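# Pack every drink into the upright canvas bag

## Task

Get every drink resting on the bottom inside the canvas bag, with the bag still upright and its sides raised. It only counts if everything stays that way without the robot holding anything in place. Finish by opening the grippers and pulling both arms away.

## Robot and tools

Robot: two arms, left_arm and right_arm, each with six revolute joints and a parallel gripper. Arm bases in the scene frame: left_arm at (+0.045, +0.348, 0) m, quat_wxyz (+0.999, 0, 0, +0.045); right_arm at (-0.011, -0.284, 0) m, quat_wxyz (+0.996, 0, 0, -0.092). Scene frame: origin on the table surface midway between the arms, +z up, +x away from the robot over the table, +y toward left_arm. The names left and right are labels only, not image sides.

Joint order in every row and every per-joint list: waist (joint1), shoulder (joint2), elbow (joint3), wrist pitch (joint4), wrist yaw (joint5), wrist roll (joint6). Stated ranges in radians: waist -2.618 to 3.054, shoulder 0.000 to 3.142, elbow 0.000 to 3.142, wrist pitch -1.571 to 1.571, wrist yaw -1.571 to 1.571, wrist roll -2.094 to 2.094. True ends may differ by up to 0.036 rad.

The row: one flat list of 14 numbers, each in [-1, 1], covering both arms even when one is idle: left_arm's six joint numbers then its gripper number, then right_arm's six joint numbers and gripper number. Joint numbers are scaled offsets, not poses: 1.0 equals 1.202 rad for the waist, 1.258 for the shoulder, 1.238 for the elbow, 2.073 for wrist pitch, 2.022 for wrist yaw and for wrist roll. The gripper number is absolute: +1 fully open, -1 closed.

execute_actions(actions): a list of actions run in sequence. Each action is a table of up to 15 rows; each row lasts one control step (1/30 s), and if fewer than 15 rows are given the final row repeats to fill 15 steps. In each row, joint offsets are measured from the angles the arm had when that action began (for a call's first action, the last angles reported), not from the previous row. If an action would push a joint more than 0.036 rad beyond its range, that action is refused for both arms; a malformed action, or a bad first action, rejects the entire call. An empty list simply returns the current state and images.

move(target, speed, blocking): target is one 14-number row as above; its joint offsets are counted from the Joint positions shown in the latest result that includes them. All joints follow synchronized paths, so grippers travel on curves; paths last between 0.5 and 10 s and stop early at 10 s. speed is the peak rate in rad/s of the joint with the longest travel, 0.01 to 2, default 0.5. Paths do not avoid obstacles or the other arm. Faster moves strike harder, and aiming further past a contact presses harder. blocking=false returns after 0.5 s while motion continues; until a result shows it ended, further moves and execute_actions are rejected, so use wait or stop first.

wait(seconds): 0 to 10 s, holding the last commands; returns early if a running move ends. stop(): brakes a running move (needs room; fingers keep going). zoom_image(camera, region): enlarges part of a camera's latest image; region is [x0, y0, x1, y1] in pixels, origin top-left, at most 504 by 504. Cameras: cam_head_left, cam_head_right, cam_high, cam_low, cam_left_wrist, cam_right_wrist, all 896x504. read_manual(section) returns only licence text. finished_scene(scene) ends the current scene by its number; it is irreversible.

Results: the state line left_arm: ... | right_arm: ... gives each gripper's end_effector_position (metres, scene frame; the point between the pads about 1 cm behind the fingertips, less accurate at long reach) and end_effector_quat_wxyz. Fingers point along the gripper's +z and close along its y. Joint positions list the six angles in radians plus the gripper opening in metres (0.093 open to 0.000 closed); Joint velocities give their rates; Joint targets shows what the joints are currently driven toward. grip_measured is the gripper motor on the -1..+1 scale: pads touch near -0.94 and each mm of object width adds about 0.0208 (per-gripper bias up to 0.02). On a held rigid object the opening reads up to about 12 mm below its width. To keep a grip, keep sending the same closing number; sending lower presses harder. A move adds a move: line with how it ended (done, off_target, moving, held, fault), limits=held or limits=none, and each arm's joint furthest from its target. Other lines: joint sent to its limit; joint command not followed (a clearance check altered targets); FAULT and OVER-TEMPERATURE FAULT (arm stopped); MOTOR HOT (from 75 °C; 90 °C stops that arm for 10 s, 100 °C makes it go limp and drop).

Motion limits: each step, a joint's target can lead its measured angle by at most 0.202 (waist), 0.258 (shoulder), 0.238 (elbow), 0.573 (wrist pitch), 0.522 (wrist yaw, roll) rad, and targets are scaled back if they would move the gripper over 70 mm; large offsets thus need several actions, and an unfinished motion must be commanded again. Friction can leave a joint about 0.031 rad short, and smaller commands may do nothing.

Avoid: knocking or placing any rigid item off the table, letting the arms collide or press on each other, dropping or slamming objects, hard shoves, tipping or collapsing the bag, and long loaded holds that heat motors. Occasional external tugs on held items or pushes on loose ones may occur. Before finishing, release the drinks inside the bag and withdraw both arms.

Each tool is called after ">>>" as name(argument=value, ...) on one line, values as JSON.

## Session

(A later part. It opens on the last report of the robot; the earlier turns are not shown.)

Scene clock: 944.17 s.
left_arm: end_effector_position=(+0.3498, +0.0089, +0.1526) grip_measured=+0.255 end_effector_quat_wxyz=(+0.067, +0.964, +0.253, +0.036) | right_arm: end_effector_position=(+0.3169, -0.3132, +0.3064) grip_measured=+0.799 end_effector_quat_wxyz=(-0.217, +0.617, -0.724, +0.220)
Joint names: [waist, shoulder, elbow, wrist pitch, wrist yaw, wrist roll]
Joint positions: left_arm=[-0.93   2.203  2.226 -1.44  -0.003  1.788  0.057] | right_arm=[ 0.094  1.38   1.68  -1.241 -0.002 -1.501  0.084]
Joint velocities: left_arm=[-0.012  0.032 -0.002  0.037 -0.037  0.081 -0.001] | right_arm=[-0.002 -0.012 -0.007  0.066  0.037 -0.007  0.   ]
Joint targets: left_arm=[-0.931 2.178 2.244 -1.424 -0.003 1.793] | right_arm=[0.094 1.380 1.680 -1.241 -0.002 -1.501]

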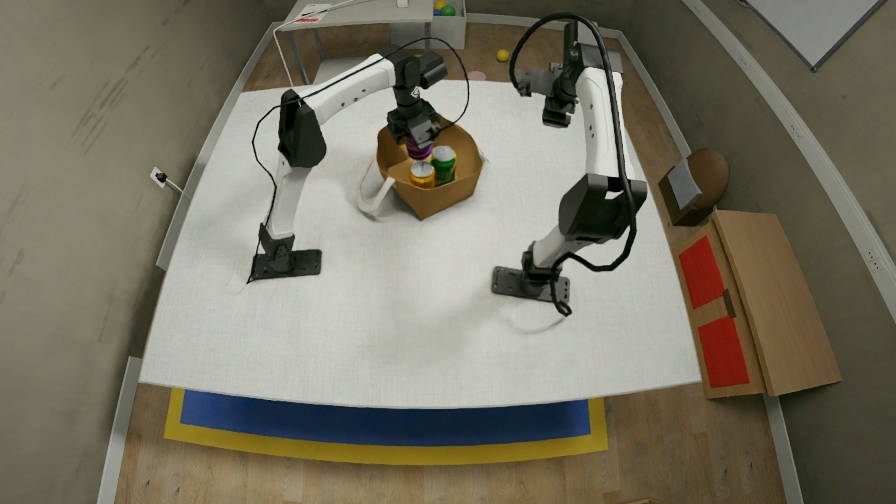

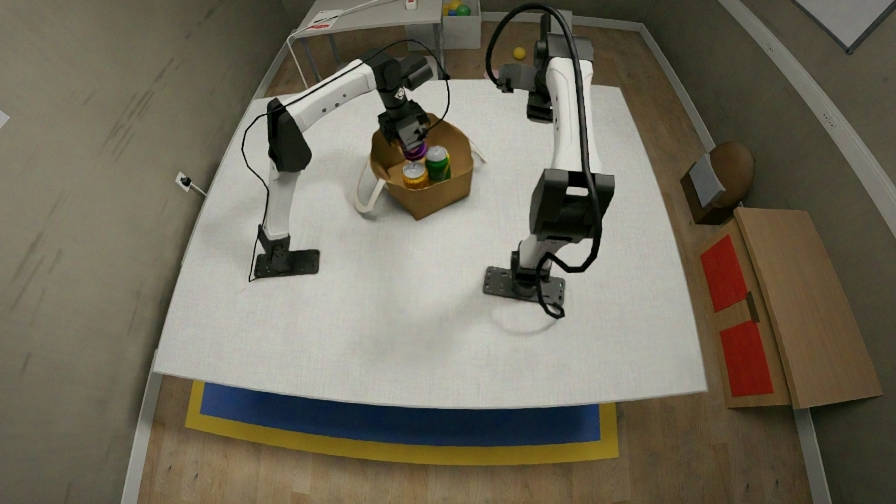

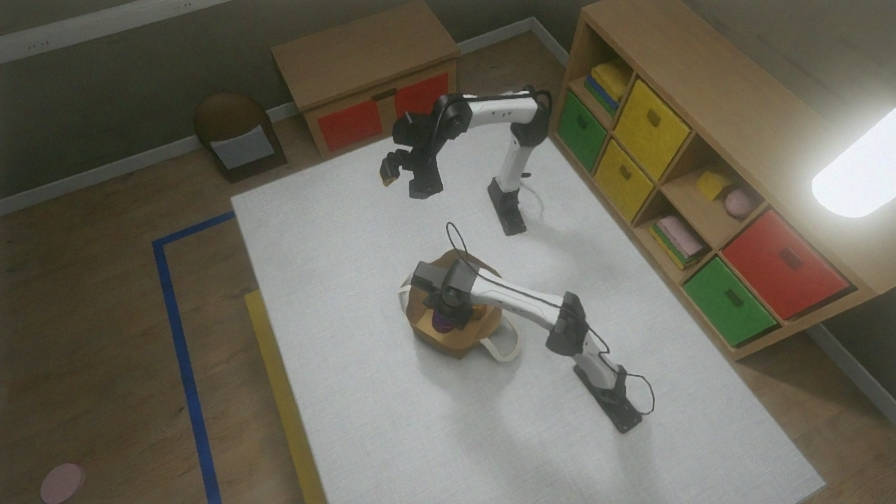

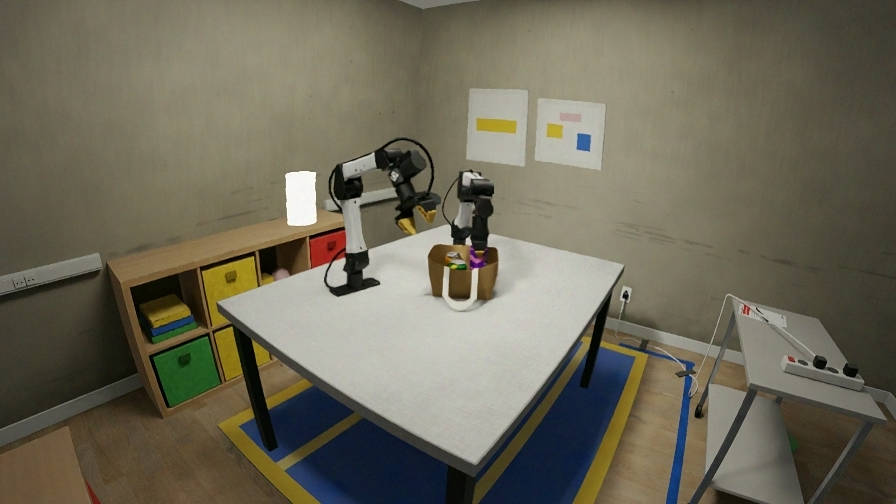

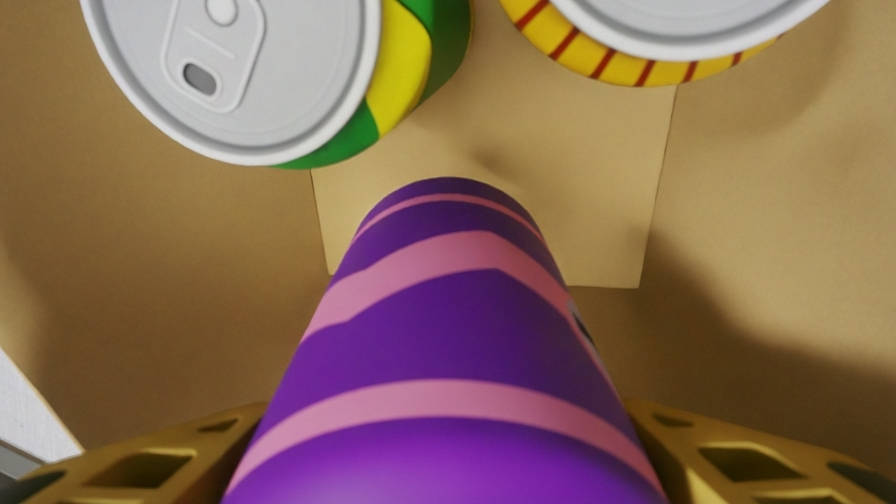

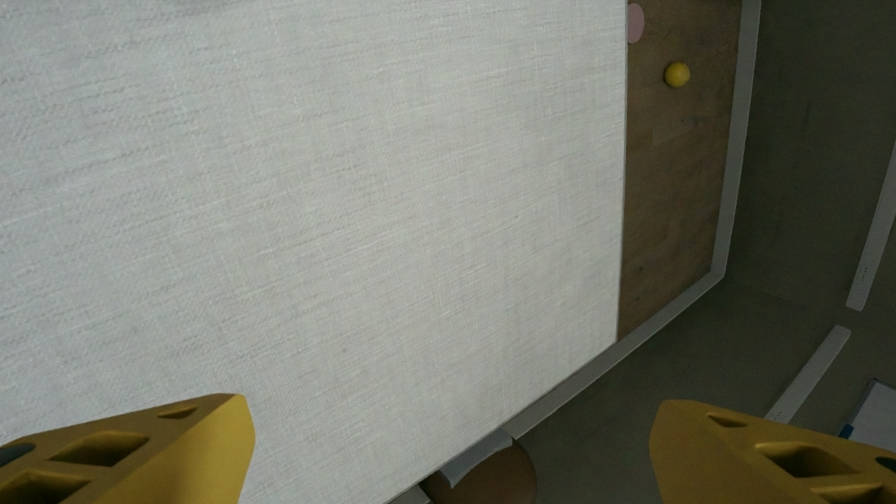

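>>> execute_actions(actions=[[[0,-0.0100,0.0145,0.006,0,0.002,0.18,0,0,0,0,0,0,0.8],[0,-0.0009,0.0145,0.005,0,0.002,0.18,0,0,0,0,0,0,0.8],[0,0.0108,0.0145,0.004,0,0.002,0.18,0,0,0,0,0,0,0.8],[0,0.0249,0.0145,0.003,0,0.002,0.18,0,0,0,0,0,0,0.8],[0,0.0390,0.0145,0.002,0,0.002,0.18,0,0,0,0,0,0,0.8],[0,0.0520,0.0145,0.002,0,0.002,0.18,0,0,0,0,0,0,0.8],[0,0.0637,0.0145,0.002,0,0.002,0.18,0,0,0,0,0,0,0.8],[0,0.0737,0.0145,0.002,0,0.002,0.18,0,0,0,0,0,0,0.8],[0,0.0820,0.0145,0.002,0,0.002,0.18,0,0,0,0,0,0,0.8],[0,0.0884,0.0145,0.002,0,0.002,0.18,0,0,0,0,0,0,0.8],[0,0.0937,0.0145,0.002,0,0.002,0.18,0,0,0,0,0,0,0.8],[0,0.0978,0.0145,0.002,0,0.002,0.18,0,0,0,0,0,0,0.8],[0,0.1008,0.0145,0.002,0,0.002,0.18,0,0,0,0,0,0,0.8],[0,0.1031,0.0145,0.002,0,0.002,0.18,0,0,0,0,0,0,0.8],[0,0.1049,0.0145,0.002,0,0.002,0.18,0,0,0,0,0,0,0.8]]])

Scene clock: 1016.97 s.
left_arm: end_effector_position=(+0.3506, +0.0089, +0.0889) grip_measured=+0.255 end_effector_quat_wxyz=(+0.001, +0.967, +0.254, +0.004) | right_arm: end_effector_position=(+0.3169, -0.3132, +0.3064) grip_measured=+0.799 end_effector_quat_wxyz=(-0.217, +0.617, -0.724, +0.220)
Joint names: [waist, shoulder, elbow, wrist pitch, wrist yaw, wrist roll]
Joint positions: left_arm=[-0.93   2.348  2.226 -1.443 -0.006  1.788  0.057] | right_arm=[ 0.094  1.38   1.68  -1.241 -0.002 -1.501  0.084]
Joint velocities: left_arm=[-0.007  0.002  0.002 -0.007 -0.066  0.022 -0.   ] | right_arm=[ 0.012 -0.002  0.002  0.051  0.007 -0.051  0.001]
Joint targets: left_arm=[-0.930 2.334 2.243 -1.436 -0.003 1.792] | right_arm=[0.094 1.380 1.680 -1.241 -0.002 -1.501]
MOTOR HOT: a motor of the left arm reached 75 °C. Now the hottest motor of the left arm, the shoulder, reports 88 °C. The controller's stop level is 90 °C. To cool a motor, set the load down, stop pushing, or move to a pose that needs little force.

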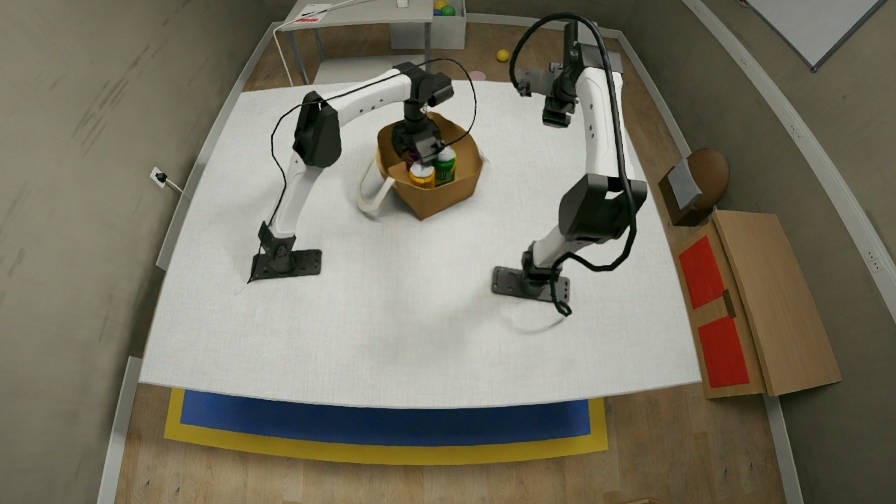

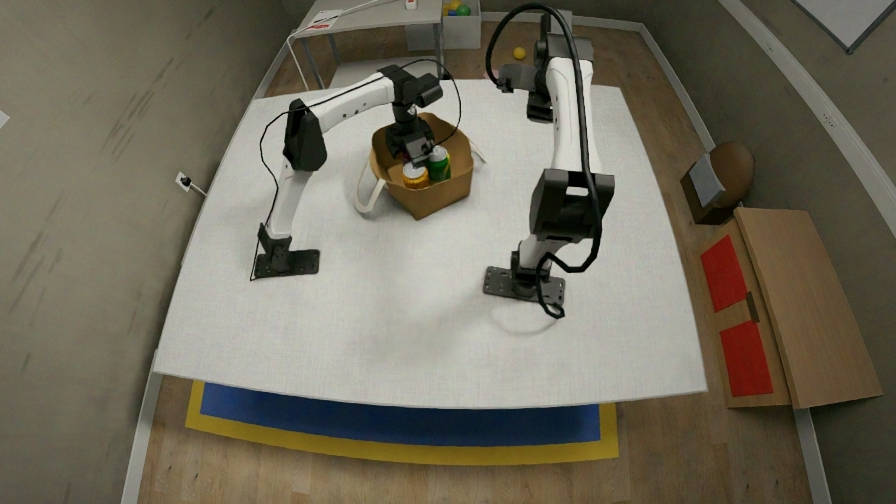

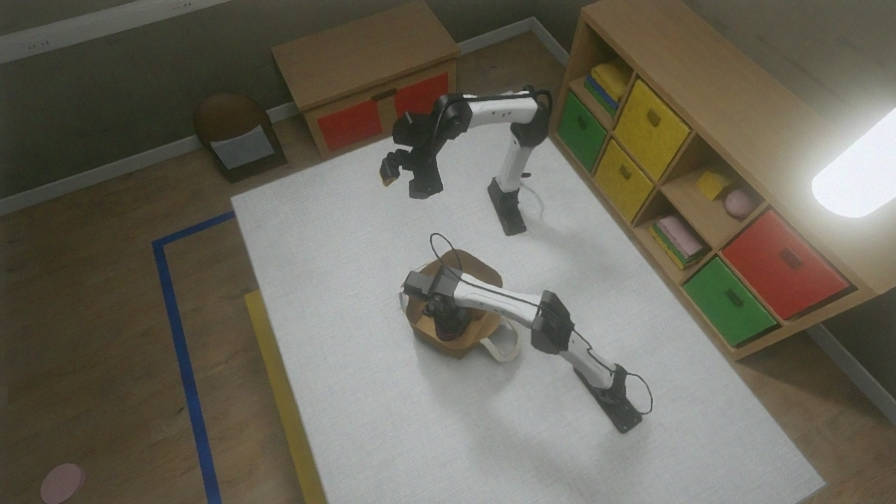

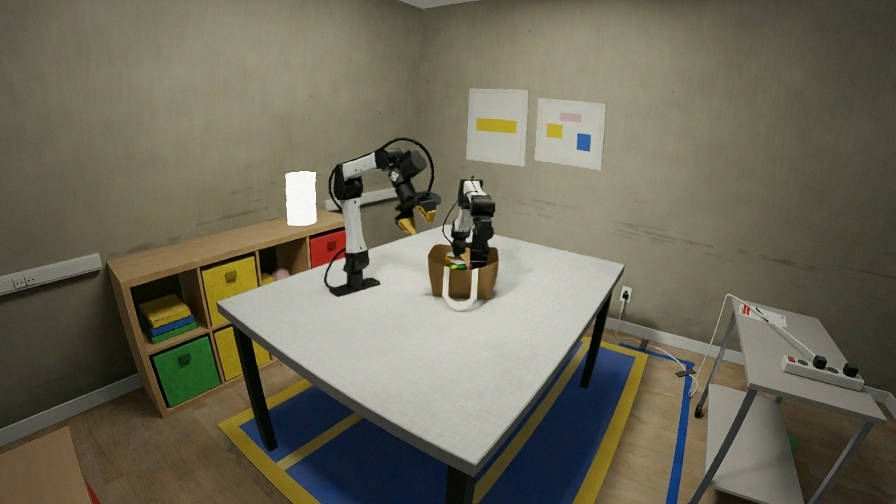

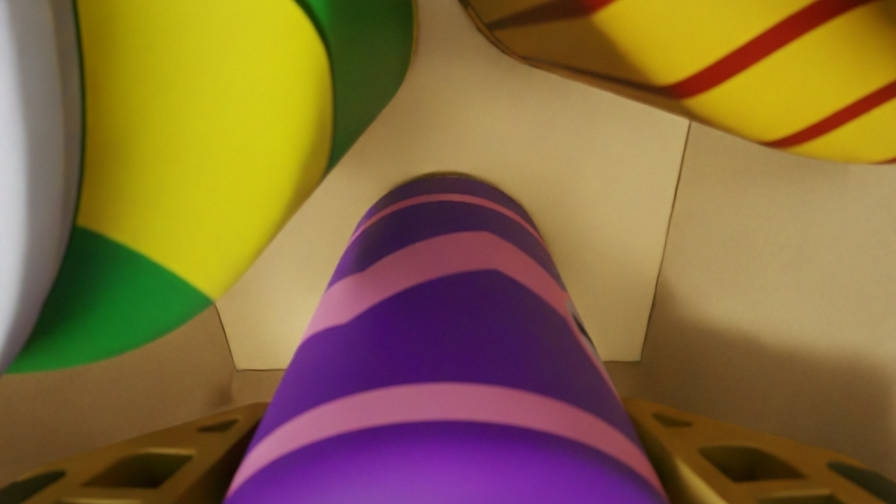

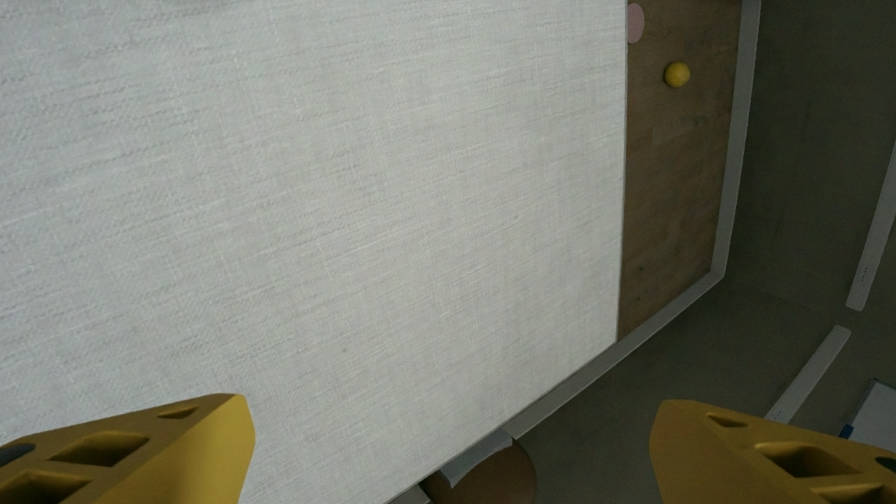

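>>> move(target=[0,-0.8,0,0,0,0,0.75,0,0,0,0,0,0,0.8], speed=1.1)

Scene clock: 1024.30 s.
left_arm: end_effector_position=(+0.2257, +0.1483, +0.4741) grip_measured=+0.748 end_effector_quat_wxyz=(+0.437, +0.841, +0.223, +0.228) | right_arm: end_effector_position=(+0.3169, -0.3132, +0.3064) grip_measured=+0.799 end_effector_quat_wxyz=(-0.217, +0.617, -0.724, +0.220)
Joint names: [waist, shoulder, elbow, wrist pitch, wrist yaw, wrist roll]
Joint positions: left_arm=[-0.93   1.327  2.226 -1.438 -0.007  1.788  0.081] | right_arm=[ 0.094  1.38   1.68  -1.241 -0.002 -1.501  0.084]
Joint velocities: left_arm=[-0.007 -0.017 -0.012  0.066 -0.007 -0.081  0.001] | right_arm=[ 0.017  0.017 -0.017 -0.037  0.007 -0.037 -0.001]
Joint targets: left_arm=[-0.930 1.342 2.226 -1.442 -0.006 1.788] | right_arm=[0.094 1.380 1.680 -1.241 -0.002 -1.501]
MOTOR HOT: still on. Now the hottest motor of the left arm, the shoulder, reports 88 °C; the controller's stop level is 90 °C.
move: done; limits=none; left_arm: farthest joint: the shoulder, 0.015 radians from its target (1.006 radians at the start); right_arm: farthest joint: the waist, 0.000 radians from its target (0.000 radians at the start)

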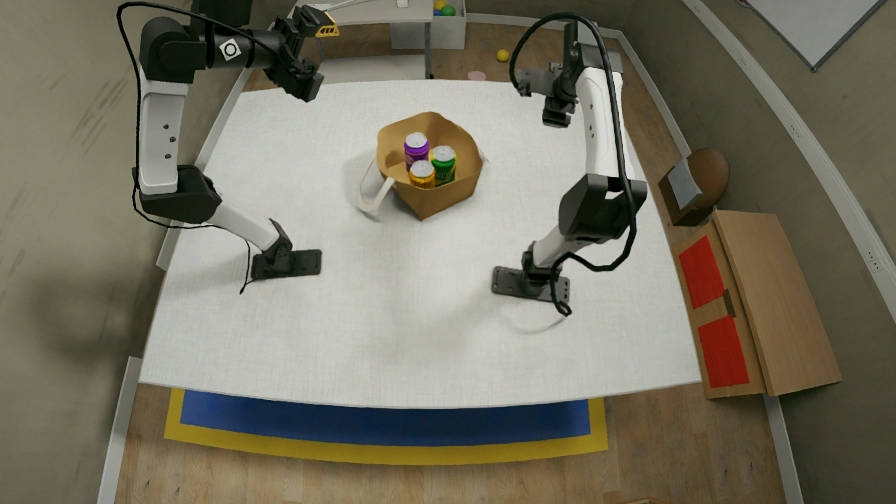

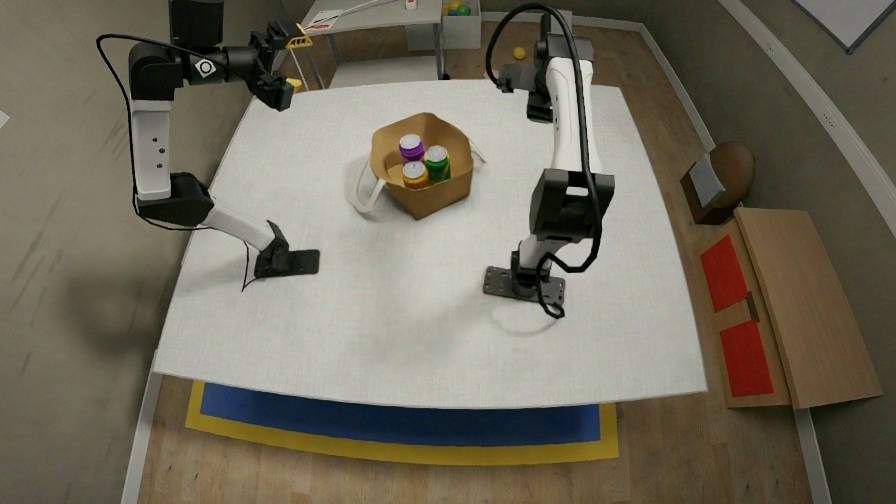

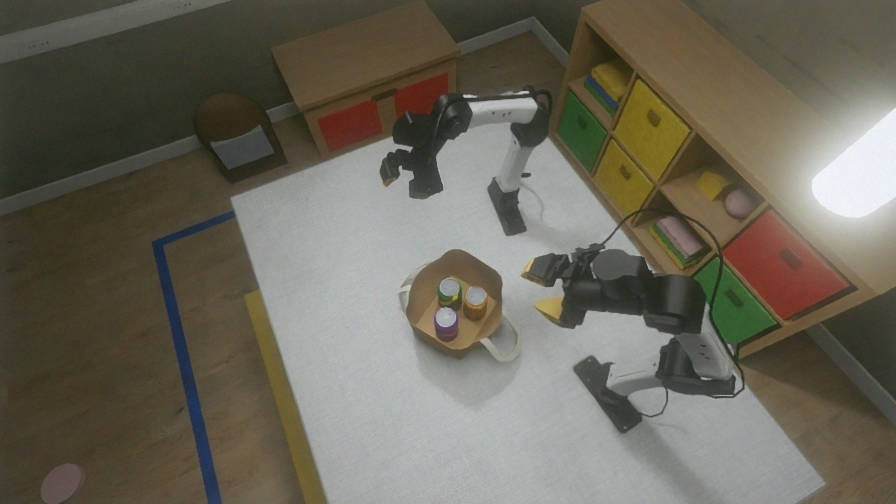

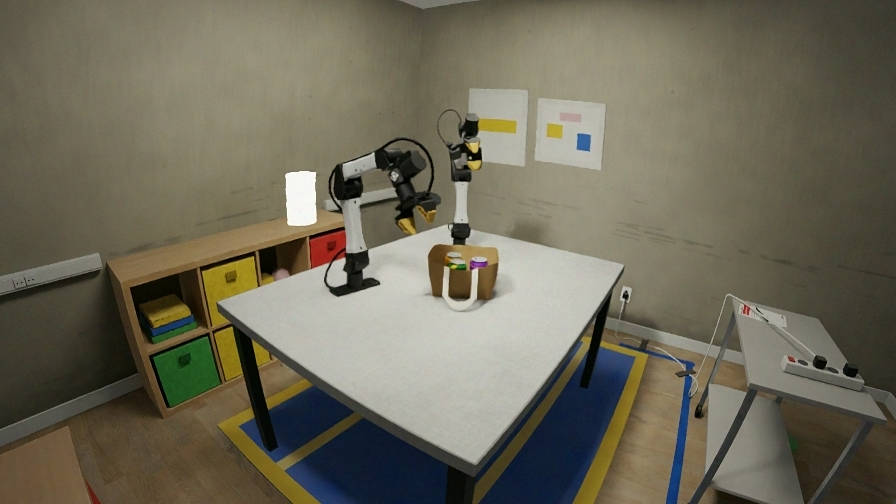

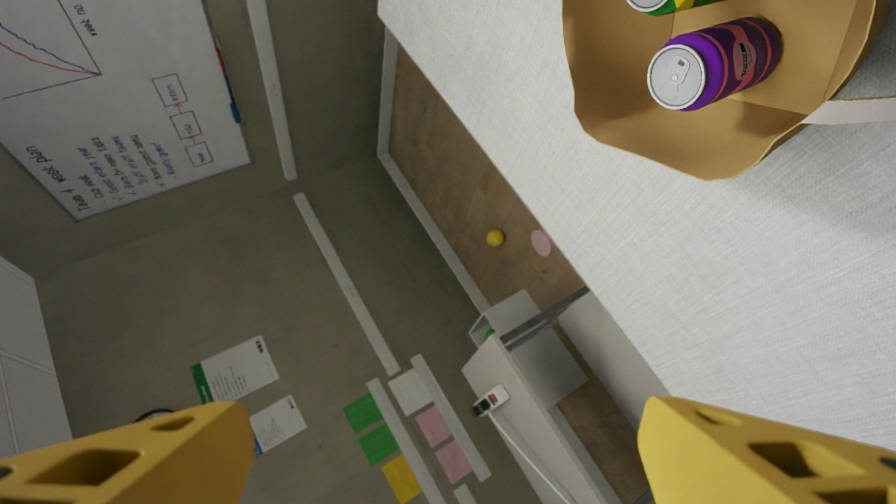

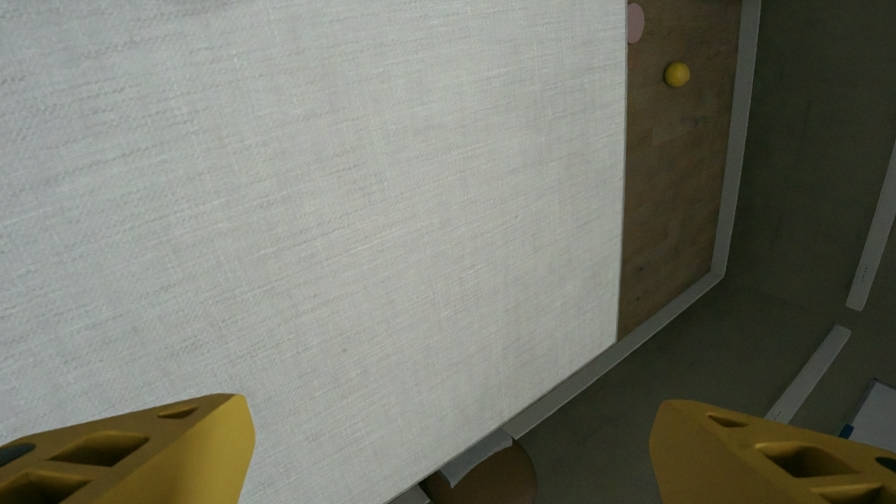

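All three cans are standing on the bag floor, the walls are up, and both arms are clear.

>>> finished_scene(scene=2)

The scene is finished: the task was done.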